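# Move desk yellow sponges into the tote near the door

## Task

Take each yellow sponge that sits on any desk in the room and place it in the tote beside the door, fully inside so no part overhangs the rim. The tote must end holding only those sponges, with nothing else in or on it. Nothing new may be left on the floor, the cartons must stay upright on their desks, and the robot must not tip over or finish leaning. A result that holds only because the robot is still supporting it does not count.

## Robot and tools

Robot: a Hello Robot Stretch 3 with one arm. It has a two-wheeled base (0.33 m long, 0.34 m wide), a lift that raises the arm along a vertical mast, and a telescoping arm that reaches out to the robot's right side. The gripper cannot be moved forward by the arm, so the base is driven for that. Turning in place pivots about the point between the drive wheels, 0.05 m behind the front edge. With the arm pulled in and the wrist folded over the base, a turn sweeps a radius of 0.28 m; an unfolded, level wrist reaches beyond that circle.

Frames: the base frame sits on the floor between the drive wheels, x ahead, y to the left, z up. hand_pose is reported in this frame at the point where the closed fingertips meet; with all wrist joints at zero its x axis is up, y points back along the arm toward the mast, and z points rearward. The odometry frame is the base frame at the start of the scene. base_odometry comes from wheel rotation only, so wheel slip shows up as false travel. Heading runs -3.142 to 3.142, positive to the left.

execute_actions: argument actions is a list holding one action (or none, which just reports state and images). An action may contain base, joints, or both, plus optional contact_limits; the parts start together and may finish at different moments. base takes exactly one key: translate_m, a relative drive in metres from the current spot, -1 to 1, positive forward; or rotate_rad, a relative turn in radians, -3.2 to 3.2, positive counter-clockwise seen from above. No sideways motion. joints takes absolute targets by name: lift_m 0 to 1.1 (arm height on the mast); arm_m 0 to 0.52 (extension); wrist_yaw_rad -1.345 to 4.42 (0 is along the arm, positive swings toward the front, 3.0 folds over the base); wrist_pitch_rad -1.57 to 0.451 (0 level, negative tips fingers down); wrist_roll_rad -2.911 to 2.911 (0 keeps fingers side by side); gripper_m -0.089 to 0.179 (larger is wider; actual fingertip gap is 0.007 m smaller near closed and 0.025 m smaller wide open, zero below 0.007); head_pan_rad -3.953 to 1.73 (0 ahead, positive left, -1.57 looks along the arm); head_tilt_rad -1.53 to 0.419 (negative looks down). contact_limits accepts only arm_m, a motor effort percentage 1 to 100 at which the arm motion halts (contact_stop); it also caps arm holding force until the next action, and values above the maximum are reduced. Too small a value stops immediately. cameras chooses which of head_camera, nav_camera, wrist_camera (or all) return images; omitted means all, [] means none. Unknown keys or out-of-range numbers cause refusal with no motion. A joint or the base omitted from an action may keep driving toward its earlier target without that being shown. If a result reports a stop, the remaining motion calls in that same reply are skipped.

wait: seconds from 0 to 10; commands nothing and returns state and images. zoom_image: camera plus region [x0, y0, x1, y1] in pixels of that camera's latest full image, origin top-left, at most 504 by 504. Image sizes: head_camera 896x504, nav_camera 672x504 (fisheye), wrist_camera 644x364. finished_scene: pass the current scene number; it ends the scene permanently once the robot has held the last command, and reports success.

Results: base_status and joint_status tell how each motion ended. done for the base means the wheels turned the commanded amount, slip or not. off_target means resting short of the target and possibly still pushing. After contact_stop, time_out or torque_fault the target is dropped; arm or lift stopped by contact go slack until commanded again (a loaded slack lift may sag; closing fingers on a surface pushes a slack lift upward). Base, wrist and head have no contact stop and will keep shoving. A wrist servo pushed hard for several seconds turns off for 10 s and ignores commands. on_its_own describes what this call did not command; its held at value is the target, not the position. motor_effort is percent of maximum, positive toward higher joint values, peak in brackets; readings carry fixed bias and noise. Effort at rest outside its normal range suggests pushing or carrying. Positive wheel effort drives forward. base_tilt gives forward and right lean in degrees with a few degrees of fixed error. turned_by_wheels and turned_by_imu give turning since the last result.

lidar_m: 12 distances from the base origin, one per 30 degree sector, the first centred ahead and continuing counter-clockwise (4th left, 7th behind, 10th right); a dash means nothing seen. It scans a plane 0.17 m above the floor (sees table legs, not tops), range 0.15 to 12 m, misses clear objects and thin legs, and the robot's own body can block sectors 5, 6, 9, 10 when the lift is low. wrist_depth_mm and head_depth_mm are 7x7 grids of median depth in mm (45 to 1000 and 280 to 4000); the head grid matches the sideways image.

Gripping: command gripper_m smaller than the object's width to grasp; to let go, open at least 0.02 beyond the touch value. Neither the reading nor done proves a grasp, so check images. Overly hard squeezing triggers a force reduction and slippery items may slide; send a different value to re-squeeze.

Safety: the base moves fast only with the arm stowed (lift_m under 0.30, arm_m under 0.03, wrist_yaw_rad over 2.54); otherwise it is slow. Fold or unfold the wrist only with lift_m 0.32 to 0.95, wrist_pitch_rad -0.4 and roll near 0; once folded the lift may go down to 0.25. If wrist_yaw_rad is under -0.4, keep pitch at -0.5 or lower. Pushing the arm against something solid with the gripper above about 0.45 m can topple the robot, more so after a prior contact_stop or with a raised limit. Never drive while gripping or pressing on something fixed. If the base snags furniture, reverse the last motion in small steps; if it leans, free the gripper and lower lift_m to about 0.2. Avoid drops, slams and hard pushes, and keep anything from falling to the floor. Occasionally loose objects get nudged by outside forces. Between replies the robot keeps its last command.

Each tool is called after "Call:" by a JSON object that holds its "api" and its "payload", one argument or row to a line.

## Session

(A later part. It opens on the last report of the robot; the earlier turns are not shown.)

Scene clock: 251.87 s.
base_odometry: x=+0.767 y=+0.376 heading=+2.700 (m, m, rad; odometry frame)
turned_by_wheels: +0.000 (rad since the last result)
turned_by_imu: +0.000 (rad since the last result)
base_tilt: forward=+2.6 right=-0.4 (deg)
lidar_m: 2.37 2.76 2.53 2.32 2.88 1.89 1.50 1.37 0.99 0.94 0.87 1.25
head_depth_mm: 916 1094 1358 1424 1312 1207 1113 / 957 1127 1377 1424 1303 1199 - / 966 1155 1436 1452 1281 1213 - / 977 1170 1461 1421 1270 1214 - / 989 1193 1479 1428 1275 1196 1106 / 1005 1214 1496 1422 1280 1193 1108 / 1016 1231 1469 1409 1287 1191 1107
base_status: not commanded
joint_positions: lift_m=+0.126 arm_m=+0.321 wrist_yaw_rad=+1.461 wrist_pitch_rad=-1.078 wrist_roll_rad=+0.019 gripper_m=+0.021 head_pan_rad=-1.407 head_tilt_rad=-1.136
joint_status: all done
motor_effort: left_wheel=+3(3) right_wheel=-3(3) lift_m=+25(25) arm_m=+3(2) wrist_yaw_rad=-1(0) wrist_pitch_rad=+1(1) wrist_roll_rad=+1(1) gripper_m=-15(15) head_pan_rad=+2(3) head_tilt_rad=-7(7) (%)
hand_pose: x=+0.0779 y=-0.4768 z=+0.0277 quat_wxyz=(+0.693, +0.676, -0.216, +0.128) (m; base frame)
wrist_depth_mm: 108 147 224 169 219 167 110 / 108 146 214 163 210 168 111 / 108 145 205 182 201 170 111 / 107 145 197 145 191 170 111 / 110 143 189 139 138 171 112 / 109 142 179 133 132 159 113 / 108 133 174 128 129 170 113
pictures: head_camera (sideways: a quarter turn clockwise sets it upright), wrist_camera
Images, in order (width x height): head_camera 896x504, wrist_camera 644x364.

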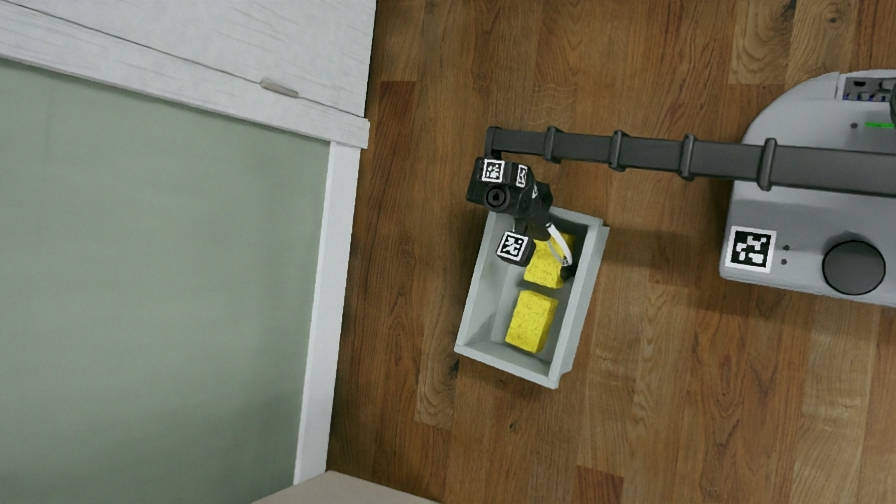

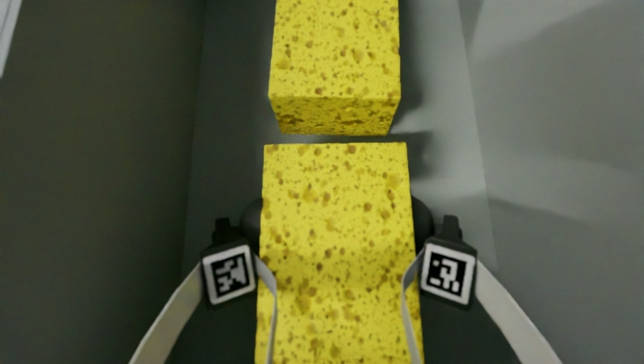

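Call:
{"api": "execute_actions", "payload": {
  "actions": [
    {"joints":{"gripper_m":0.10,"lift_m":0.123}}
  ],
  "cameras": ["wrist_camera"]
}}

Call:
{"api": "execute_actions", "payload": {
  "actions": [
    {"joints":{"lift_m":0.26,"head_pan_rad":1.7,"head_tilt_rad":-0.3}}
  ],
  "cameras": ["all"]
}}

Scene clock: 253.97 s.
base_odometry: x=+0.767 y=+0.376 heading=+2.700 (m, m, rad; odometry frame)
turned_by_wheels: +0.000 (rad since the last result)
turned_by_imu: +0.000 (rad since the last result)
base_tilt: forward=+2.7 right=-0.5 (deg)
lidar_m: 2.37 2.75 2.53 2.32 2.87 1.89 1.51 1.37 0.99 0.94 0.87 1.25
head_depth_mm: 917 1098 1354 1429 1309 1209 1115 / 952 1128 1378 1431 1306 1203 - / 967 1157 1437 1442 1287 1204 - / 975 1176 1456 1422 1265 1214 - / 992 1190 1477 1418 1284 1199 1107 / 1007 1212 1492 1415 1279 1194 1107 / 1017 1233 1473 1413 1293 1191 1103
base_status: not commanded
joint_positions: lift_m=+0.123 arm_m=+0.321 wrist_yaw_rad=+1.461 wrist_pitch_rad=-1.078 wrist_roll_rad=+0.019 gripper_m=+0.100 head_pan_rad=-1.407 head_tilt_rad=-1.136
joint_status: all done
motor_effort: left_wheel=+3(3) right_wheel=-3(3) lift_m=+24(25) arm_m=+2(3) wrist_yaw_rad=-2(1) wrist_pitch_rad=+1(1) wrist_roll_rad=+0(1) gripper_m=+0(88) head_pan_rad=+2(1) head_tilt_rad=-8(8) (%)
hand_pose: x=+0.0780 y=-0.4768 z=+0.0248 quat_wxyz=(+0.693, +0.676, -0.216, +0.128) (m; base frame)
wrist_depth_mm: 108 147 221 167 215 166 110 / 108 146 210 161 204 168 110 / 108 145 201 183 198 169 111 / 108 145 193 146 189 170 111 / 109 144 186 139 141 159 112 / 109 133 177 135 135 - 113 / 109 152 171 130 131 166 108
pictures: wrist_camera
Images, in order (width x height): wrist_camera 644x364.

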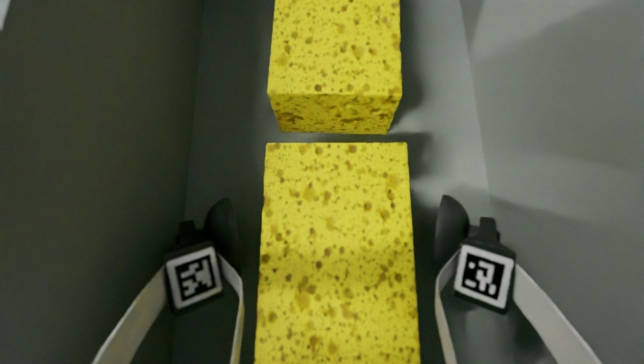

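Scene clock: 256.03 s.
base_odometry: x=+0.767 y=+0.376 heading=+2.700 (m, m, rad; odometry frame)
turned_by_wheels: +0.000 (rad since the last result)
turned_by_imu: +0.000 (rad since the last result)
base_tilt: forward=+2.6 right=-0.5 (deg)
lidar_m: 2.36 2.75 2.54 2.32 2.88 1.88 1.51 1.37 0.99 0.94 0.87 1.24
head_depth_mm: 2432 2510 2581 2733 2834 2124 1664 / 2440 2528 2603 2770 2841 2140 1662 / 2447 2533 2615 2799 2845 2126 1665 / 2455 2552 2636 2792 2811 2137 1648 / 2463 2578 2678 2825 2889 2132 1653 / 2502 2600 2743 2840 2923 2117 1660 / 2507 2615 2727 2863 2936 2134 1655
base_status: not commanded
joint_positions: lift_m=+0.260 arm_m=+0.321 wrist_yaw_rad=+1.461 wrist_pitch_rad=-1.078 wrist_roll_rad=+0.019 gripper_m=+0.100 head_pan_rad=+1.693 head_tilt_rad=-0.310
joint_status: all done
motor_effort: left_wheel=+2(2) right_wheel=-3(3) lift_m=+32(33) arm_m=+3(3) wrist_yaw_rad=+0(2) wrist_pitch_rad=+1(1) wrist_roll_rad=+1(0) gripper_m=+0(0) head_pan_rad=+1(31) head_tilt_rad=+5(45) (%)
hand_pose: x=+0.0779 y=-0.4768 z=+0.1614 quat_wxyz=(+0.693, +0.676, -0.216, +0.128) (m; base frame)
wrist_depth_mm: 395 389 263 281 267 373 375 / 374 370 284 317 319 356 355 / 356 353 281 301 339 342 341 / 341 342 280 326 327 323 327 / 329 325 316 275 315 317 318 / 316 314 310 266 304 - 301 / 305 298 267 292 291 204 290
pictures: head_camera (sideways: a quarter turn clockwise sets it upright), nav_camera (sideways: a quarter turn counterclockwise sets it upright), wrist_camera
Images, in order (width x height): head_camera 896x504, nav_camera 672x504, wrist_camera 644x364.

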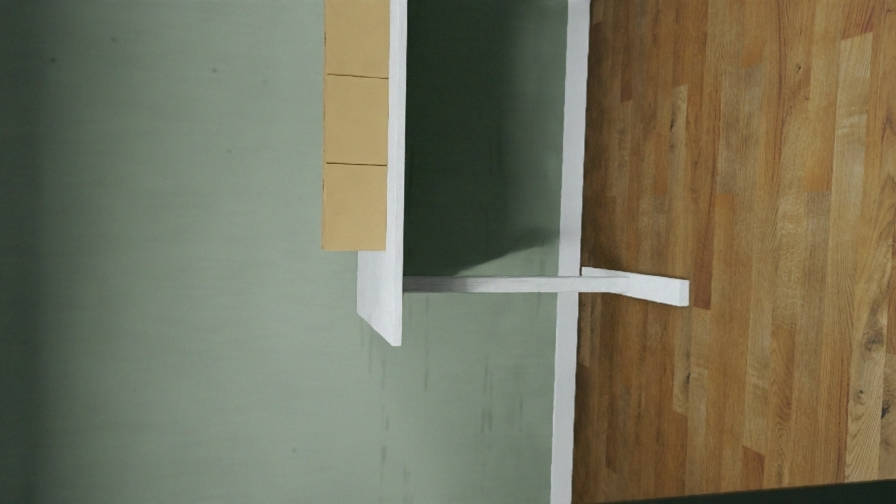

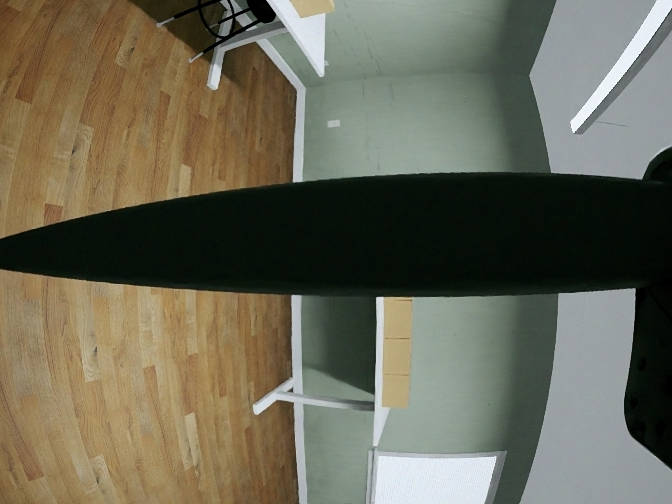

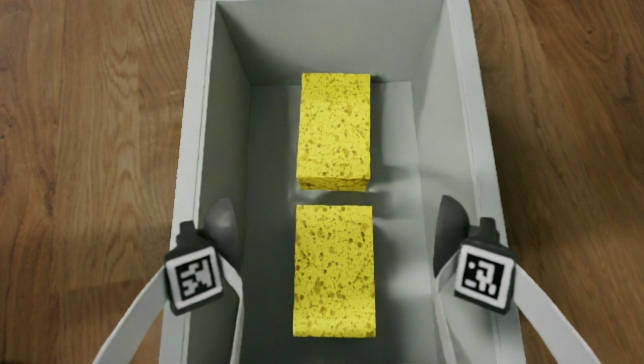

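Call:
{"api": "execute_actions", "payload": {
  "actions": [
    {"base":{"rotate_rad":1.94},"joints":{"lift_m":0.292,"arm_m":0.0,"wrist_yaw_rad":2.6,"wrist_pitch_rad":-0.4,"gripper_m":0.04,"head_pan_rad":-0.2,"head_tilt_rad":-0.35}}
  ],
  "cameras": ["head_camera","nav_camera"]
}}

Scene clock: 271.80 s.
base_odometry: x=+0.767 y=+0.376 heading=-1.644 (m, m, rad; odometry frame)
turned_by_wheels: +1.940 (rad since the last result)
turned_by_imu: +1.910 (rad since the last result)
base_tilt: forward=+2.7 right=-0.4 (deg)
lidar_m: 2.32 1.60 1.51 1.75 1.05 0.94 0.96 0.87 1.49 2.38 3.14 2.54
head_depth_mm: 2377 2481 1980 2741 2785 2028 1611 / 2402 2529 1991 2772 2769 2024 1599 / 2435 2558 2005 2803 2766 2022 1599 / 2441 2578 2635 2832 2604 2025 1601 / 2467 2597 2720 2872 2776 2024 1594 / 2488 2598 2737 2898 2741 2019 1600 / 2534 2632 2783 2958 2755 2012 1596
base_status: done
joint_positions: lift_m=+0.292 arm_m=+0.001 wrist_yaw_rad=+2.598 wrist_pitch_rad=-0.423 wrist_roll_rad=+0.019 gripper_m=+0.040 head_pan_rad=-0.193 head_tilt_rad=-0.346
joint_status: all done
motor_effort: left_wheel=-4(13) right_wheel=+4(11) lift_m=+33(35) arm_m=-5(4) wrist_yaw_rad=+0(3) wrist_pitch_rad=+7(7) wrist_roll_rad=+1(0) gripper_m=-1(86) head_pan_rad=-2(31) head_tilt_rad=-1(8) (%)
hand_pose: x=+0.0945 y=+0.0451 z=+0.3033 quat_wxyz=(+0.329, +0.711, -0.045, +0.620) (m; base frame)
wrist_depth_mm: - - - - - - - / - - - - - - - / 902 876 857 856 846 863 817 / 697 721 713 701 667 691 666 / 596 582 599 572 582 583 560 / 512 506 515 491 469 484 484 / - 461 443 441 432 425 423
pictures: head_camera (sideways: a quarter turn clockwise sets it upright), nav_camera (sideways: a quarter turn counterclockwise sets it upright)
Images, in order (width x height): head_camera 896x504, nav_camera 672x504.

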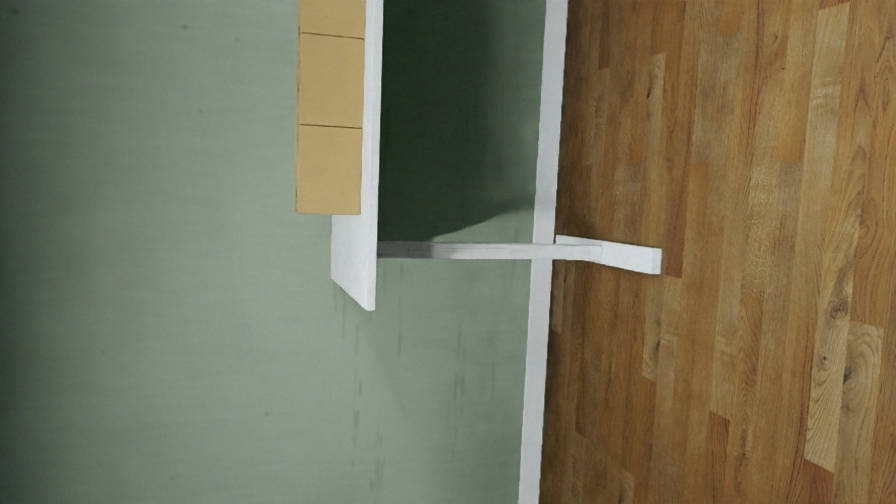

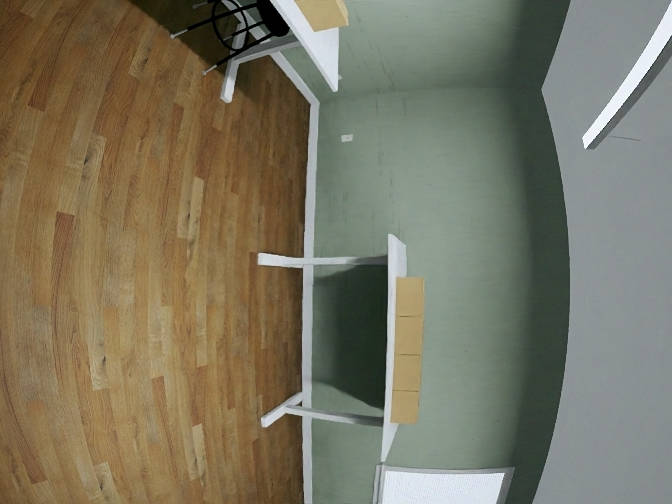

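Call:
{"api": "execute_actions", "payload": {
  "actions": [
    {"base":{"translate_m":1.0},"joints":{"head_pan_rad":-0.35,"head_tilt_rad":-0.5}}
  ],
  "cameras": ["head_camera"]
}}

Scene clock: 280.37 s.
base_odometry: x=+0.694 y=-0.622 heading=-1.644 (m, m, rad; odometry frame)
turned_by_wheels: +0.000 (rad since the last result)
turned_by_imu: +0.004 (rad since the last result)
base_tilt: forward=+2.7 right=-0.5 (deg)
lidar_m: 1.87 1.84 0.99 1.04 1.42 1.88 1.83 2.23 2.77 2.71 1.90 1.36
head_depth_mm: 1591 1667 1120 1996 2086 1697 1414 / 1586 1668 1114 1985 2088 1698 1413 / 1587 1681 1184 1987 2096 1699 1398 / 1581 1691 1302 1934 1949 1659 1406 / 1574 1699 1786 1982 2064 1700 1399 / 1558 1686 1813 1968 2074 1697 1397 / 1560 1683 1806 1960 2068 1687 1392
base_status: done
joint_positions: lift_m=+0.292 arm_m=+0.001 wrist_yaw_rad=+2.598 wrist_pitch_rad=-0.423 wrist_roll_rad=+0.019 gripper_m=+0.040 head_pan_rad=-0.343 head_tilt_rad=-0.495
joint_status: all done
motor_effort: left_wheel=-5(10) right_wheel=+4(11) lift_m=+33(33) arm_m=-4(4) wrist_yaw_rad=+1(1) wrist_pitch_rad=+7(7) wrist_roll_rad=+0(0) gripper_m=+0(0) head_pan_rad=-1(12) head_tilt_rad=-2(19) (%)
hand_pose: x=+0.0945 y=+0.0452 z=+0.3034 quat_wxyz=(+0.329, +0.711, -0.046, +0.620) (m; base frame)
wrist_depth_mm: - - - - - - - / - - - - - - - / 890 877 876 892 849 822 810 / 725 698 700 694 672 673 669 / 593 585 587 574 590 571 559 / 523 504 511 501 464 493 484 / - 463 440 435 432 428 424
pictures: head_camera (sideways: a quarter turn clockwise sets it upright)
Images, in order (width x height): head_camera 896x504.

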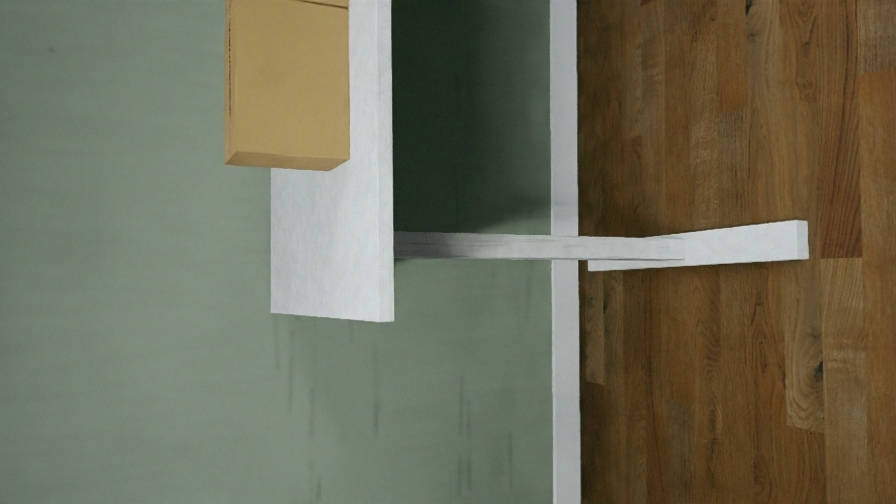

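Call:
{"api": "execute_actions", "payload": {
  "actions": [
    {"base":{"rotate_rad":-0.122},"joints":{"lift_m":0.40,"wrist_yaw_rad":1.41}}
  ],
  "cameras": []
}}

Call:
{"api": "execute_actions", "payload": {
  "actions": [
    {"base":{"translate_m":0.72},"joints":{"lift_m":1.1,"wrist_pitch_rad":0.1,"gripper_m":0.13,"head_pan_rad":-0.7,"head_tilt_rad":-0.6}}
  ],
  "cameras": ["head_camera","nav_camera"]
}}

Scene clock: 286.40 s.
base_odometry: x=+0.694 y=-0.622 heading=-1.766 (m, m, rad; odometry frame)
turned_by_wheels: -0.122 (rad since the last result)
turned_by_imu: -0.119 (rad since the last result)
base_tilt: forward=+2.6 right=-0.5 (deg)
lidar_m: 1.36 1.97 1.00 1.04 1.84 1.88 1.88 1.83 2.78 2.70 1.90 1.37
head_depth_mm: 1656 1762 1164 2115 2155 1710 1409 / 1631 1720 1148 2084 2164 1709 1411 / 1621 1690 1126 2033 2139 1697 1403 / 1601 1687 1136 1996 2102 1691 1396 / 1576 1685 1290 1933 2046 1657 1398 / 1546 1665 1561 1940 2057 1691 1394 / 1528 1636 1755 1894 2010 1702 1399
base_status: done
joint_positions: lift_m=+0.400 arm_m=+0.001 wrist_yaw_rad=+1.413 wrist_pitch_rad=-0.422 wrist_roll_rad=+0.019 gripper_m=+0.040 head_pan_rad=-0.343 head_tilt_rad=-0.495
joint_status: all done
motor_effort: left_wheel=+3(9) right_wheel=-3(6) lift_m=+33(35) arm_m=-4(4) wrist_yaw_rad=-2(4) wrist_pitch_rad=+7(7) wrist_roll_rad=+0(0) gripper_m=-1(0) head_pan_rad=-2(1) head_tilt_rad=-2(2) (%)
hand_pose: x=+0.1997 y=-0.1816 z=+0.4115 quat_wxyz=(+0.619, +0.565, -0.435, +0.331) (m; base frame)
wrist_depth_mm: - - - - - - - / - - - - - - - / - - - - - - - / 891 890 845 864 854 854 852 / 731 727 761 731 737 704 698 / 637 622 648 615 590 616 599 / 545 555 544 533 547 539 533
pictures: none
No camera images: the call's "cameras" was empty. Leave "cameras" out to get every camera's image.

Scene clock: 295.00 s.
base_odometry: x=+0.555 y=-1.328 heading=-1.765 (m, m, rad; odometry frame)
turned_by_wheels: +0.000 (rad since the last result)
turned_by_imu: +0.003 (rad since the last result)
base_tilt: forward=+2.7 right=-0.5 (deg)
lidar_m: 1.16 1.30 1.50 1.07 0.96 2.59 2.53 2.88 2.82 1.59 1.38 0.69
head_depth_mm: 1301 1411 589 - 1748 1562 1317 / 1228 1308 559 - 530 1558 1316 / 1169 1259 567 601 513 1516 1315 / 1111 1210 947 611 512 1468 1308 / 1057 1147 1005 636 510 451 1255 / 1014 1089 943 661 510 450 1279 / 970 1033 837 660 564 1471 1310
base_status: done
joint_positions: lift_m=+1.100 arm_m=+0.001 wrist_yaw_rad=+1.413 wrist_pitch_rad=+0.074 wrist_roll_rad=+0.019 gripper_m=+0.130 head_pan_rad=-0.693 head_tilt_rad=-0.593
joint_status: all done
motor_effort: left_wheel=+3(10) right_wheel=-3(4) lift_m=+33(35) arm_m=-4(4) wrist_yaw_rad=-2(1) wrist_pitch_rad=+8(8) wrist_roll_rad=+0(1) gripper_m=+0(88) head_pan_rad=-3(18) head_tilt_rad=-3(14) (%)
hand_pose: x=+0.2327 y=-0.1868 z=+1.2335 quat_wxyz=(+0.516, +0.443, -0.559, +0.474) (m; base frame)
wrist_depth_mm: - - - - 986 970 929 / - - - - - 978 937 / - - - - - - 953 / - - - - - - - / - - - - - - - / - - - 853 733 680 353 / - - - 571 535 420 354
pictures: head_camera (sideways: a quarter turn clockwise sets it upright), nav_camera (sideways: a quarter turn counterclockwise sets it upright)
Images, in order (width x height): head_camera 896x504, nav_camera 672x504.

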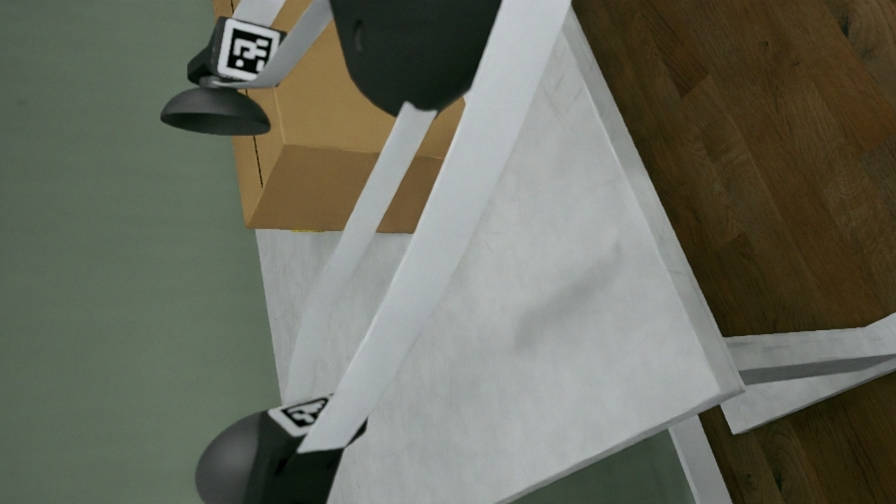

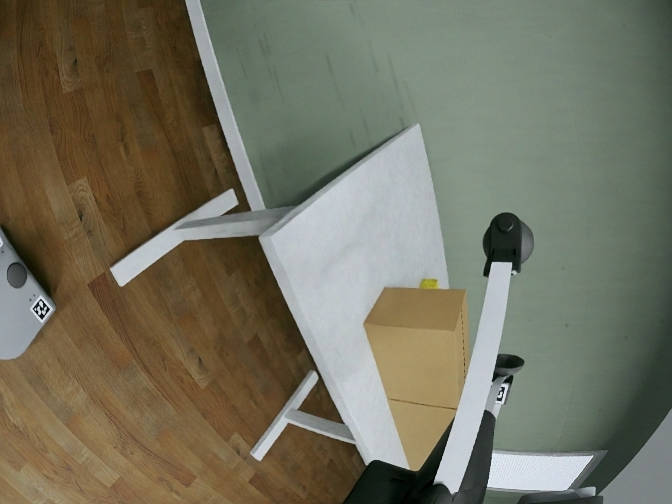

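Call:
{"api": "execute_actions", "payload": {
  "actions": [
    {"base":{"translate_m":0.52},"joints":{"arm_m":0.44,"head_pan_rad":-1.35,"head_tilt_rad":-0.5},"contact_limits":{"arm_m":15}}
  ],
  "cameras": ["head_camera","nav_camera"]
}}

Scene clock: 303.57 s.
base_odometry: x=+0.455 y=-1.838 heading=-1.765 (m, m, rad; odometry frame)
turned_by_wheels: +0.000 (rad since the last result)
turned_by_imu: +0.001 (rad since the last result)
base_tilt: forward=+2.6 right=-0.4 (deg)
lidar_m: 0.65 0.73 1.19 1.38 1.22 2.17 3.03 3.38 3.00 0.34 0.34 0.65
head_depth_mm: 2777 - 1165 433 460 457 377 / 2244 2555 1155 790 579 456 377 / 1641 1711 1151 748 576 454 376 / 1353 1443 1236 686 574 454 375 / 1126 1177 1200 783 573 454 375 / 965 1021 1063 779 573 453 374 / 847 887 930 778 572 452 374
base_status: done
joint_positions: lift_m=+1.100 arm_m=+0.440 wrist_yaw_rad=+1.411 wrist_pitch_rad=+0.074 wrist_roll_rad=+0.019 gripper_m=+0.130 head_pan_rad=-1.343 head_tilt_rad=-0.507
joint_status: all done
motor_effort: left_wheel=+3(10) right_wheel=-3(4) lift_m=+33(33) arm_m=+2(3) wrist_yaw_rad=+0(3) wrist_pitch_rad=+8(8) wrist_roll_rad=+0(0) gripper_m=+0(1) head_pan_rad=-2(23) head_tilt_rad=+4(16) (%)
contact_limits: arm_m 15 (drawing in: default 21, maximum 35; extending or still: default 27, maximum 45)
hand_pose: x=+0.2327 y=-0.6257 z=+1.2335 quat_wxyz=(+0.516, +0.443, -0.559, +0.474) (m; base frame)
wrist_depth_mm: 445 442 431 433 420 414 406 / 460 458 436 433 434 424 414 / 468 457 453 442 440 438 428 / 479 474 461 457 454 443 432 / 480 486 475 462 455 454 447 / 496 502 487 474 464 459 450 / 519 510 500 487 484 476 466
pictures: head_camera (sideways: a quarter turn clockwise sets it upright), nav_camera (sideways: a quarter turn counterclockwise sets it upright)
Images, in order (width x height): head_camera 896x504, nav_camera 672x504.

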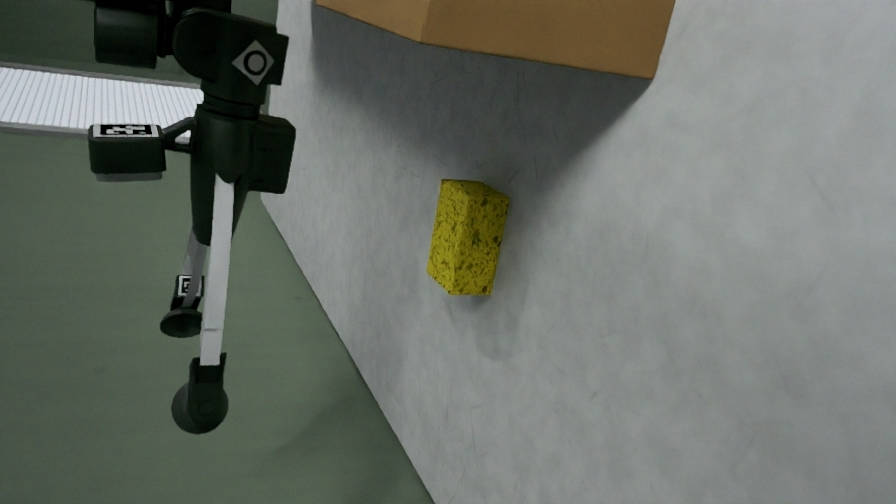

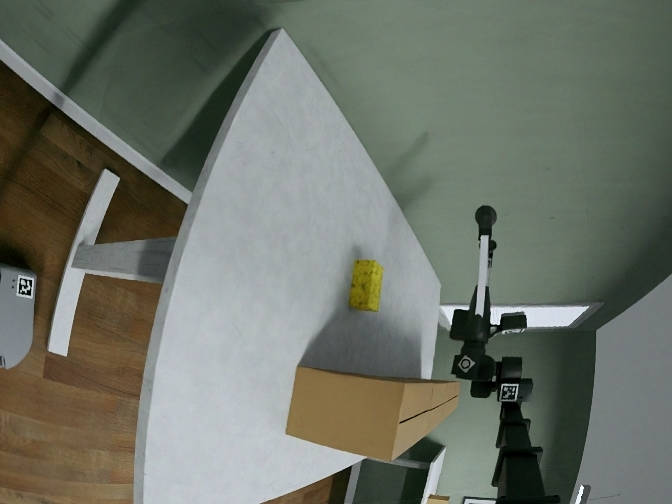

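Call:
{"api": "execute_actions", "payload": {
  "actions": [
    {"base":{"translate_m":0.04},"joints":{"arm_m":0.503,"wrist_yaw_rad":1.487,"wrist_pitch_rad":-0.86}}
  ],
  "cameras": ["head_camera","wrist_camera"]
}}

Scene clock: 307.40 s.
base_odometry: x=+0.447 y=-1.877 heading=-1.765 (m, m, rad; odometry frame)
turned_by_wheels: +0.000 (rad since the last result)
turned_by_imu: +0.000 (rad since the last result)
base_tilt: forward=+2.6 right=-0.5 (deg)
lidar_m: 0.61 0.69 1.12 1.38 1.25 2.20 3.06 3.44 3.01 0.33 0.34 0.61
head_depth_mm: 2748 - 1155 792 580 457 377 / 2076 2351 1072 791 577 456 376 / 1570 1693 1357 687 577 455 377 / 1260 1361 1241 711 575 454 376 / 1056 1126 1148 782 574 453 375 / 907 959 1012 782 573 453 374 / 792 830 873 779 572 453 374
base_status: done
joint_positions: lift_m=+1.100 arm_m=+0.503 wrist_yaw_rad=+1.485 wrist_pitch_rad=-0.866 wrist_roll_rad=+0.019 gripper_m=+0.130 head_pan_rad=-1.343 head_tilt_rad=-0.507
joint_status: all done
motor_effort: left_wheel=+2(8) right_wheel=-2(5) lift_m=+33(34) arm_m=+3(3) wrist_yaw_rad=+1(3) wrist_pitch_rad=+2(7) wrist_roll_rad=+1(0) gripper_m=-1(0) head_pan_rad=-2(2) head_tilt_rad=+4(5) (%)
hand_pose: x=+0.1257 y=-0.6605 z=+1.0277 quat_wxyz=(+0.671, +0.654, -0.278, +0.209) (m; base frame)
wrist_depth_mm: 359 350 349 345 337 336 333 / 321 314 315 312 309 305 305 / 293 291 289 284 283 278 277 / 270 267 266 261 262 259 255 / 249 251 246 244 241 245 237 / 233 234 228 184 223 221 220 / 219 214 213 172 206 209 208
pictures: head_camera (sideways: a quarter turn clockwise sets it upright), wrist_camera
Images, in order (width x height): head_camera 896x504, wrist_camera 644x364.

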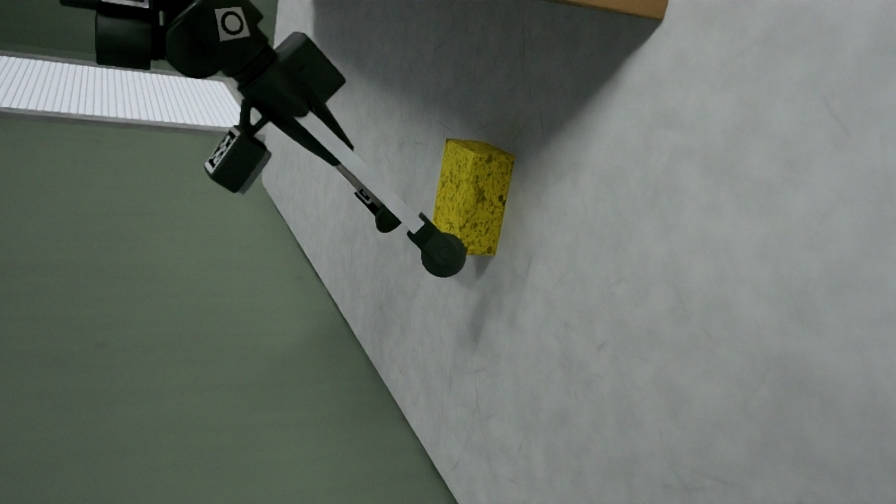

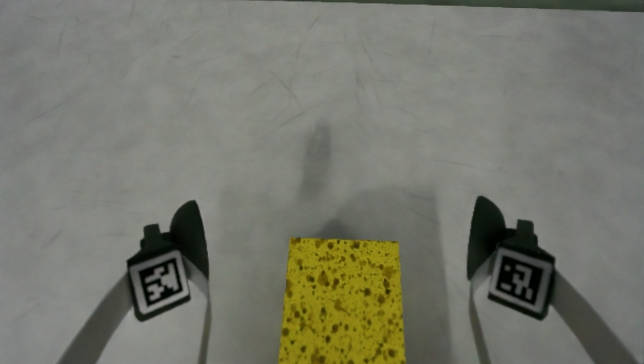

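Call:
{"api": "execute_actions", "payload": {
  "actions": [
    {"joints":{"arm_m":0.510,"wrist_pitch_rad":-1.02,"lift_m":1.062}}
  ],
  "cameras": ["head_camera","wrist_camera"]
}}

Scene clock: 309.50 s.
base_odometry: x=+0.447 y=-1.877 heading=-1.765 (m, m, rad; odometry frame)
turned_by_wheels: +0.000 (rad since the last result)
turned_by_imu: +0.000 (rad since the last result)
base_tilt: forward=+2.7 right=-0.4 (deg)
lidar_m: 0.61 0.69 1.12 1.38 1.25 2.20 3.05 3.41 3.00 0.33 0.34 0.61
head_depth_mm: 2767 - 1159 792 579 456 378 / 2070 2342 1502 792 579 455 376 / 1571 1731 1151 686 577 454 376 / 1270 1365 1238 786 575 454 375 / 1058 1121 1146 783 575 454 375 / 903 952 1008 782 573 452 375 / 795 830 871 780 571 453 374
base_status: not commanded
joint_positions: lift_m=+1.062 arm_m=+0.510 wrist_yaw_rad=+1.485 wrist_pitch_rad=-1.023 wrist_roll_rad=+0.019 gripper_m=+0.130 head_pan_rad=-1.343 head_tilt_rad=-0.507
joint_status: all done
motor_effort: left_wheel=+2(2) right_wheel=-2(3) lift_m=+25(28) arm_m=+2(3) wrist_yaw_rad=+2(2) wrist_pitch_rad=+1(2) wrist_roll_rad=+0(1) gripper_m=-1(1) head_pan_rad=-2(2) head_tilt_rad=+5(4) (%)
hand_pose: x=+0.0910 y=-0.6645 z=+0.9696 quat_wxyz=(+0.687, +0.673, -0.226, +0.155) (m; base frame)
wrist_depth_mm: 234 231 227 225 225 223 221 / 219 219 215 212 212 210 207 / 207 204 204 153 201 198 196 / 196 196 191 144 187 189 186 / 187 186 182 138 178 181 177 / 178 179 173 131 169 - 171 / 171 169 165 125 162 164 162
pictures: head_camera (sideways: a quarter turn clockwise sets it upright), wrist_camera
Images, in order (width x height): head_camera 896x504, wrist_camera 644x364.

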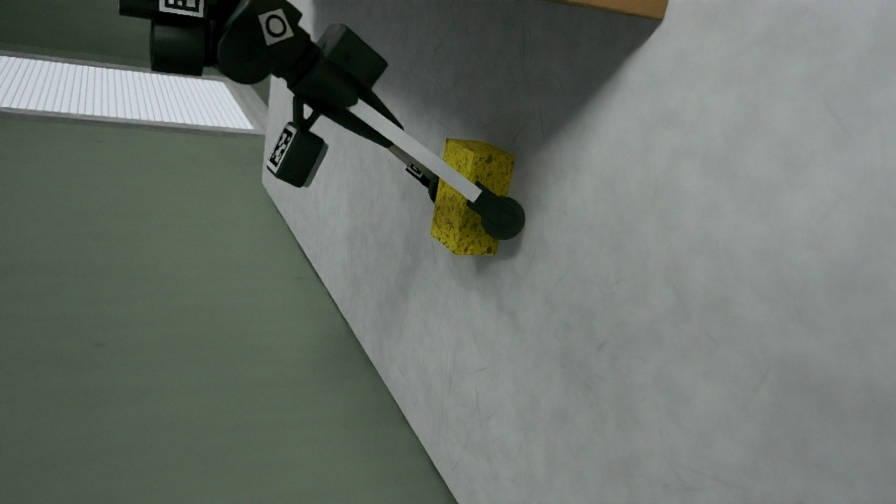

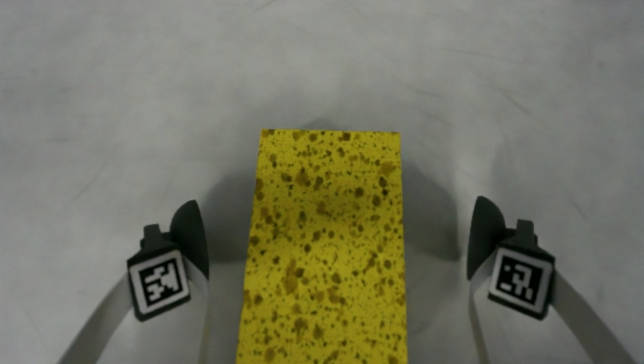

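Call:
{"api": "execute_actions", "payload": {
  "actions": [
    {"joints":{"gripper_m":0.02,"lift_m":1.066,"arm_m":0.507}}
  ],
  "cameras": ["wrist_camera"]
}}

Call:
{"api": "execute_actions", "payload": {
  "actions": [
    {"joints":{"lift_m":1.1,"wrist_pitch_rad":-0.8,"head_pan_rad":1.7,"head_tilt_rad":-0.35}}
  ],
  "cameras": ["all"]
}}

Scene clock: 311.90 s.
base_odometry: x=+0.447 y=-1.877 heading=-1.765 (m, m, rad; odometry frame)
turned_by_wheels: +0.000 (rad since the last result)
turned_by_imu: +0.000 (rad since the last result)
base_tilt: forward=+2.6 right=-0.4 (deg)
lidar_m: 0.61 0.69 1.12 1.38 1.25 2.20 3.09 3.41 3.01 0.33 0.34 0.61
head_depth_mm: 2787 - 1075 793 579 456 377 / 2066 2332 1497 790 577 456 377 / 1571 1741 1152 685 576 455 376 / 1267 1368 1242 784 576 454 376 / 1055 1126 1148 784 574 453 375 / 906 954 1010 782 573 452 374 / 793 831 872 783 573 452 375
base_status: not commanded
joint_positions: lift_m=+1.066 arm_m=+0.507 wrist_yaw_rad=+1.485 wrist_pitch_rad=-1.024 wrist_roll_rad=+0.019 gripper_m=+0.021 head_pan_rad=-1.343 head_tilt_rad=-0.507
joint_status: all done
motor_effort: left_wheel=+2(2) right_wheel=-3(3) lift_m=+33(35) arm_m=-5(6) wrist_yaw_rad=+1(1) wrist_pitch_rad=+1(1) wrist_roll_rad=+0(0) gripper_m=-15(95) head_pan_rad=-2(2) head_tilt_rad=+5(4) (%)
hand_pose: x=+0.0909 y=-0.6622 z=+0.9731 quat_wxyz=(+0.687, +0.673, -0.226, +0.155) (m; base frame)
wrist_depth_mm: 236 233 233 230 230 227 224 / 223 221 220 216 216 214 214 / 210 210 208 205 205 201 200 / 200 199 198 146 190 193 190 / 190 189 189 139 138 184 181 / 181 181 136 133 133 175 175 / 172 172 170 127 129 167 166
pictures: wrist_camera
Images, in order (width x height): wrist_camera 644x364.

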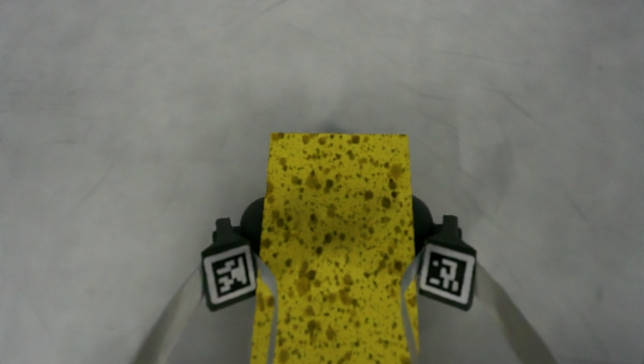

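Scene clock: 313.77 s.
base_odometry: x=+0.447 y=-1.877 heading=-1.765 (m, m, rad; odometry frame)
turned_by_wheels: +0.000 (rad since the last result)
turned_by_imu: +0.000 (rad since the last result)
base_tilt: forward=+2.7 right=-0.4 (deg)
lidar_m: 0.61 0.69 1.12 1.38 1.25 2.20 3.07 3.42 3.00 0.32 0.34 0.61
head_depth_mm: 1151 1202 1260 1325 1390 1476 1524 / 1181 1238 1296 1367 1440 1531 1577 / 1216 1275 1337 1409 1496 1585 1581 / 1246 1314 1384 1463 1547 1647 1575 / 1287 1352 1422 1506 1596 1712 1577 / 1317 1367 - 1531 1658 1764 1577 / - - - - 1500 1806 1492
base_status: not commanded
joint_positions: lift_m=+1.100 arm_m=+0.507 wrist_yaw_rad=+1.485 wrist_pitch_rad=-0.819 wrist_roll_rad=+0.019 gripper_m=+0.021 head_pan_rad=+1.693 head_tilt_rad=-0.359
joint_status: all done
motor_effort: left_wheel=+2(2) right_wheel=-2(2) lift_m=+33(32) arm_m=-5(4) wrist_yaw_rad=+1(2) wrist_pitch_rad=+6(6) wrist_roll_rad=+0(0) gripper_m=-15(14) head_pan_rad=+2(29) head_tilt_rad=+5(21) (%)
hand_pose: x=+0.1354 y=-0.6660 z=+1.0348 quat_wxyz=(+0.666, +0.648, -0.293, +0.225) (m; base frame)
wrist_depth_mm: 388 384 377 425 411 397 390 / 346 342 335 334 327 325 322 / 309 307 304 301 295 295 297 / 282 280 277 146 261 270 267 / 256 256 257 140 139 250 245 / 240 241 136 133 133 230 229 / 222 221 215 128 129 213 213
pictures: head_camera (sideways: a quarter turn clockwise sets it upright), nav_camera (sideways: a quarter turn counterclockwise sets it upright), wrist_camera
Images, in order (width x height): head_camera 896x504, nav_camera 672x504, wrist_camera 644x364.

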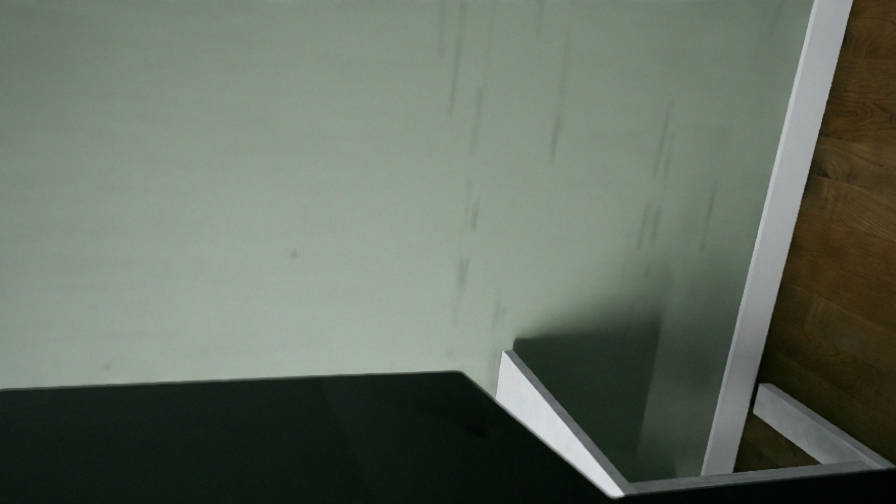

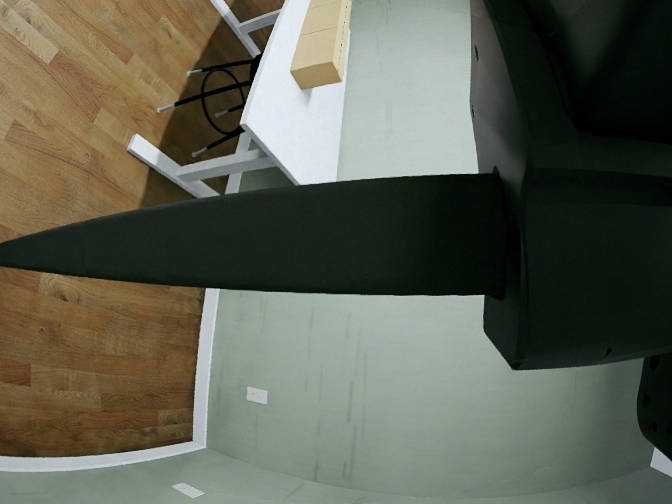

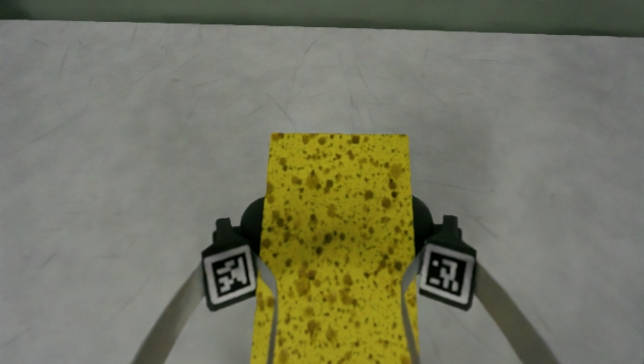

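Call:
{"api": "execute_actions", "payload": {
  "actions": [
    {"base":{"rotate_rad":-0.115},"joints":{"arm_m":0.24,"wrist_pitch_rad":-0.3,"head_pan_rad":-1.2,"head_tilt_rad":-0.8}}
  ],
  "cameras": ["nav_camera"]
}}

Scene clock: 323.50 s.
base_odometry: x=+0.447 y=-1.877 heading=-1.880 (m, m, rad; odometry frame)
turned_by_wheels: -0.115 (rad since the last result)
turned_by_imu: -0.112 (rad since the last result)
base_tilt: forward=+2.6 right=-0.4 (deg)
lidar_m: 0.61 0.65 0.95 1.38 1.47 1.24 3.12 3.07 3.02 0.33 0.33 0.62
head_depth_mm: - 743 624 500 416 358 331 / 1311 787 620 498 416 357 1135 / 1301 785 620 498 415 356 1171 / 1154 416 619 497 415 363 782 / 949 384 616 495 413 378 1173 / 841 714 614 494 412 1295 1151 / 776 806 612 493 411 1204 1176
base_status: done
joint_positions: lift_m=+1.100 arm_m=+0.240 wrist_yaw_rad=+1.486 wrist_pitch_rad=-0.327 wrist_roll_rad=+0.019 gripper_m=+0.021 head_pan_rad=-1.193 head_tilt_rad=-0.790
joint_status: all done
motor_effort: left_wheel=+2(11) right_wheel=-2(10) lift_m=+33(33) arm_m=-5(5) wrist_yaw_rad=+1(0) wrist_pitch_rad=+8(9) wrist_roll_rad=+0(0) gripper_m=-15(15) head_pan_rad=-2(29) head_tilt_rad=-4(33) (%)
hand_pose: x=+0.2127 y=-0.4053 z=+1.1335 quat_wxyz=(+0.588, +0.560, -0.441, +0.382) (m; base frame)
wrist_depth_mm: 451 450 449 449 447 442 439 / 484 478 481 481 477 470 475 / 526 508 518 511 519 514 520 / 577 581 563 147 493 558 543 / 630 631 446 139 139 438 424 / 691 692 136 133 132 363 359 / 788 758 310 127 129 312 306
pictures: nav_camera (sideways: a quarter turn counterclockwise sets it upright)
Images, in order (width x height): nav_camera 672x504.

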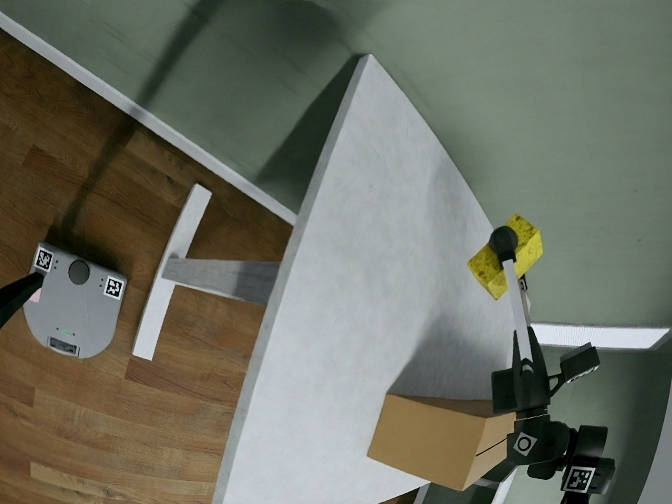

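Call:
{"api": "execute_actions", "payload": {
  "actions": [
    {"base":{"translate_m":-0.1},"joints":{"arm_m":0.13}}
  ],
  "cameras": []
}}

Call:
{"api": "execute_actions", "payload": {
  "actions": [
    {"base":{"translate_m":-0.44},"joints":{"arm_m":0.0,"lift_m":0.975,"wrist_pitch_rad":-0.2,"wrist_yaw_rad":1.6,"head_pan_rad":-0.6}}
  ],
  "cameras": ["nav_camera"]
}}

Scene clock: 327.10 s.
base_odometry: x=+0.477 y=-1.782 heading=-1.880 (m, m, rad; odometry frame)
turned_by_wheels: +0.000 (rad since the last result)
turned_by_imu: +0.000 (rad since the last result)
base_tilt: forward=+2.6 right=-0.5 (deg)
lidar_m: 0.71 0.76 1.11 1.39 1.49 1.18 3.03 2.98 2.98 1.56 0.37 0.72
head_depth_mm: 1326 - 462 484 416 357 325 / - - 493 498 416 357 1136 / 1071 - 609 497 415 356 1150 / 1203 904 607 496 414 357 1187 / 1129 896 577 495 414 370 877 / 1024 326 309 494 412 711 1132 / 904 302 554 492 412 1297 1159
base_status: done
joint_positions: lift_m=+1.100 arm_m=+0.130 wrist_yaw_rad=+1.486 wrist_pitch_rad=-0.327 wrist_roll_rad=+0.019 gripper_m=+0.021 head_pan_rad=-1.193 head_tilt_rad=-0.790
joint_status: all done
motor_effort: left_wheel=+2(5) right_wheel=-2(8) lift_m=+33(33) arm_m=-5(4) wrist_yaw_rad=+1(0) wrist_pitch_rad=+9(8) wrist_roll_rad=+0(0) gripper_m=-15(16) head_pan_rad=-3(2) head_tilt_rad=-5(4) (%)
hand_pose: x=+0.2127 y=-0.2953 z=+1.1335 quat_wxyz=(+0.588, +0.560, -0.441, +0.382) (m; base frame)
wrist_depth_mm: 562 552 552 552 544 537 545 / 601 602 589 585 581 581 594 / 647 644 635 611 614 631 618 / 687 700 686 147 492 545 530 / 771 771 731 140 139 436 428 / 874 834 136 133 132 364 358 / 945 976 903 128 129 315 311
pictures: none
No camera images: the call's "cameras" was empty. Leave "cameras" out to get every camera's image.

Scene clock: 332.50 s.
base_odometry: x=+0.611 y=-1.363 heading=-1.880 (m, m, rad; odometry frame)
turned_by_wheels: +0.000 (rad since the last result)
turned_by_imu: +0.000 (rad since the last result)
base_tilt: forward=+2.6 right=-0.4 (deg)
lidar_m: 1.14 1.23 1.45 1.00 1.14 1.76 2.59 2.56 3.23 2.88 1.50 0.70
head_depth_mm: 572 577 623 1740 1620 - - / 569 569 601 529 1577 - 1148 / 1134 650 620 511 319 1352 1169 / 1117 819 618 319 308 1268 1164 / 1070 816 615 494 295 1287 1191 / 1028 812 615 1421 1574 1348 1184 / 997 811 1160 1395 1527 1343 1183
base_status: done
joint_positions: lift_m=+0.975 arm_m=+0.001 wrist_yaw_rad=+1.598 wrist_pitch_rad=-0.227 wrist_roll_rad=+0.019 gripper_m=+0.021 head_pan_rad=-0.607 head_tilt_rad=-0.790
joint_status: all done
motor_effort: left_wheel=+3(4) right_wheel=-2(8) lift_m=+25(27) arm_m=-4(4) wrist_yaw_rad=+1(3) wrist_pitch_rad=+8(10) wrist_roll_rad=+0(0) gripper_m=-16(15) head_pan_rad=+2(24) head_tilt_rad=-5(5) (%)
hand_pose: x=+0.2228 y=-0.1397 z=+1.0328 quat_wxyz=(+0.544, +0.563, -0.437, +0.443) (m; base frame)
wrist_depth_mm: - - 978 938 926 908 833 / - - - - 948 893 400 / - - - - 569 568 396 / - - - 147 356 394 366 / - - - 139 139 301 299 / - - 136 133 132 256 251 / - - - 127 129 - -
pictures: nav_camera (sideways: a quarter turn counterclockwise sets it upright)
Images, in order (width x height): nav_camera 672x504.

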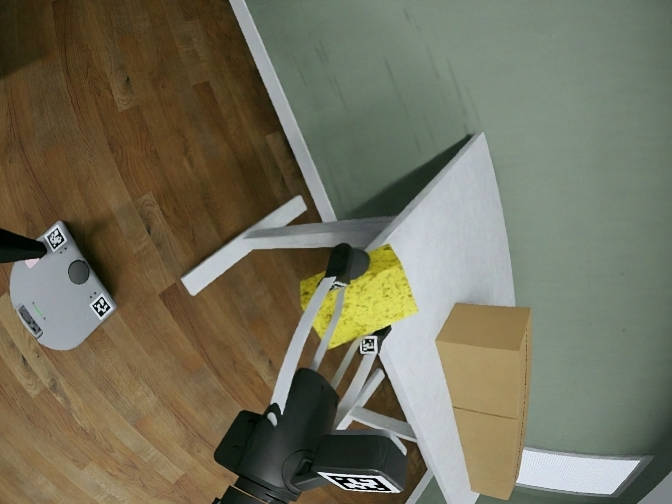

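Call:
{"api": "execute_actions", "payload": {
  "actions": [
    {"base":{"translate_m":-0.64},"joints":{"lift_m":0.292,"wrist_pitch_rad":-0.38,"wrist_yaw_rad":2.6,"head_pan_rad":-2.85,"head_tilt_rad":-0.6}}
  ],
  "cameras": ["head_camera"]
}}

Scene clock: 341.20 s.
base_odometry: x=+0.806 y=-0.753 heading=-1.880 (m, m, rad; odometry frame)
turned_by_wheels: +0.000 (rad since the last result)
turned_by_imu: -0.001 (rad since the last result)
base_tilt: forward=+2.6 right=-0.4 (deg)
lidar_m: 1.30 1.90 0.83 0.83 1.59 2.00 1.96 1.97 2.94 3.26 1.95 1.30
head_depth_mm: 1626 1759 1917 2092 1888 1542 1309 / 1694 1836 1996 2164 1894 1535 1305 / 1769 1905 2079 2230 1883 1543 1298 / 1817 1979 2159 2320 1849 1537 1299 / 1868 2026 2224 2309 1872 1537 1301 / 1750 1951 2141 2258 1876 1527 1296 / 1955 2176 2400 2317 1852 1530 1295
base_status: done
joint_positions: lift_m=+0.292 arm_m=+0.001 wrist_yaw_rad=+2.598 wrist_pitch_rad=-0.397 wrist_roll_rad=+0.019 gripper_m=+0.021 head_pan_rad=-2.843 head_tilt_rad=-0.605
joint_status: all done
motor_effort: left_wheel=+2(16) right_wheel=-3(11) lift_m=+26(26) arm_m=-4(4) wrist_yaw_rad=+1(1) wrist_pitch_rad=+5(8) wrist_roll_rad=+1(0) gripper_m=-16(16) head_pan_rad=-2(31) head_tilt_rad=+3(22) (%)
hand_pose: x=+0.0961 y=+0.0479 z=+0.3096 quat_wxyz=(+0.320, +0.711, -0.054, +0.624) (m; base frame)
wrist_depth_mm: - - - - - - - / - - - - - - - / 954 949 906 899 879 866 887 / 748 727 730 147 648 692 684 / 615 607 597 139 138 589 575 / 520 514 - 133 132 500 491 / - 466 130 127 129 439 434
pictures: head_camera (sideways: a quarter turn clockwise sets it upright)
Images, in order (width x height): head_camera 896x504.

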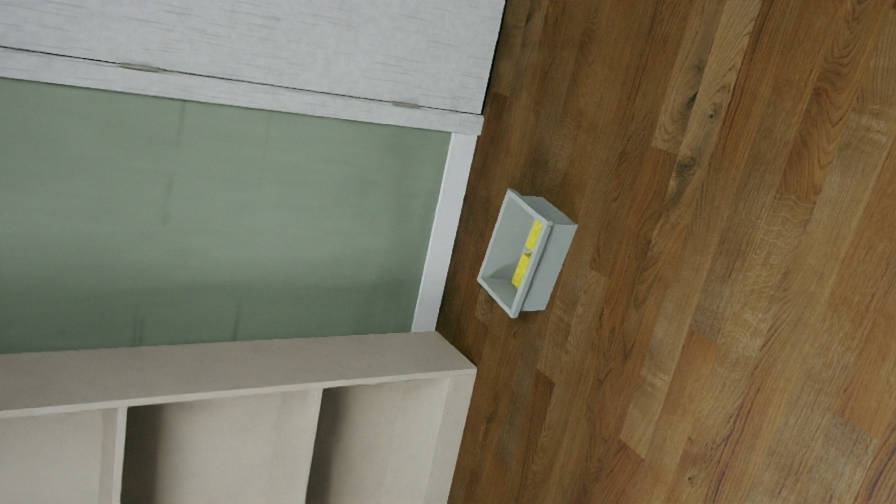

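Call:
{"api": "execute_actions", "payload": {
  "actions": [
    {"base":{"translate_m":-1.0},"joints":{"head_pan_rad":-2.3,"head_tilt_rad":-1.0}}
  ],
  "cameras": ["head_camera"]
}}

Scene clock: 348.17 s.
base_odometry: x=+1.110 y=+0.199 heading=-1.880 (m, m, rad; odometry frame)
turned_by_wheels: +0.000 (rad since the last result)
turned_by_imu: -0.002 (rad since the last result)
base_tilt: forward=+2.6 right=-0.5 (deg)
lidar_m: 2.27 1.45 1.55 1.12 1.29 0.98 0.97 1.05 1.17 2.75 3.09 2.68
head_depth_mm: 1099 1225 1370 1513 1396 1247 1146 / 1206 1353 1542 1582 1368 1241 1160 / 1246 1456 1695 1561 1340 1244 1170 / 1141 1327 1589 1567 1368 1238 - / 1477 1848 1719 1570 1385 1236 1148 / 1567 1949 1794 1565 1374 1234 1146 / 1736 2004 1786 1553 1372 1232 1121
base_status: done
joint_positions: lift_m=+0.292 arm_m=+0.001 wrist_yaw_rad=+2.598 wrist_pitch_rad=-0.397 wrist_roll_rad=+0.019 gripper_m=+0.021 head_pan_rad=-2.307 head_tilt_rad=-0.988
joint_status: all done
motor_effort: left_wheel=+3(9) right_wheel=-3(11) lift_m=+26(25) arm_m=-5(4) wrist_yaw_rad=+1(1) wrist_pitch_rad=+6(5) wrist_roll_rad=+0(0) gripper_m=-15(15) head_pan_rad=+2(22) head_tilt_rad=-6(35) (%)
hand_pose: x=+0.0961 y=+0.0479 z=+0.3096 quat_wxyz=(+0.320, +0.711, -0.054, +0.624) (m; base frame)
wrist_depth_mm: - - - - - - - / - - - - - - - / 987 940 881 895 909 898 882 / 774 747 720 147 655 707 700 / 605 610 610 140 138 595 582 / 518 516 - 132 132 509 500 / - 457 130 128 129 436 431
pictures: head_camera (sideways: a quarter turn clockwise sets it upright)
Images, in order (width x height): head_camera 896x504.

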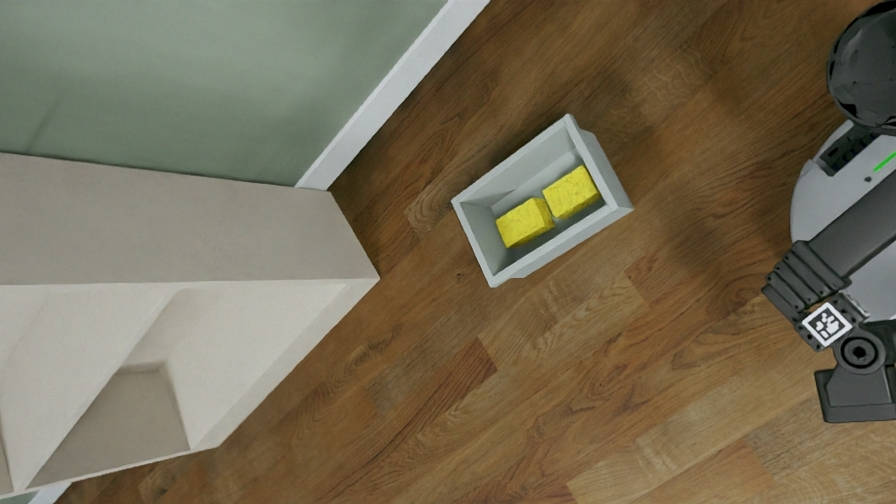

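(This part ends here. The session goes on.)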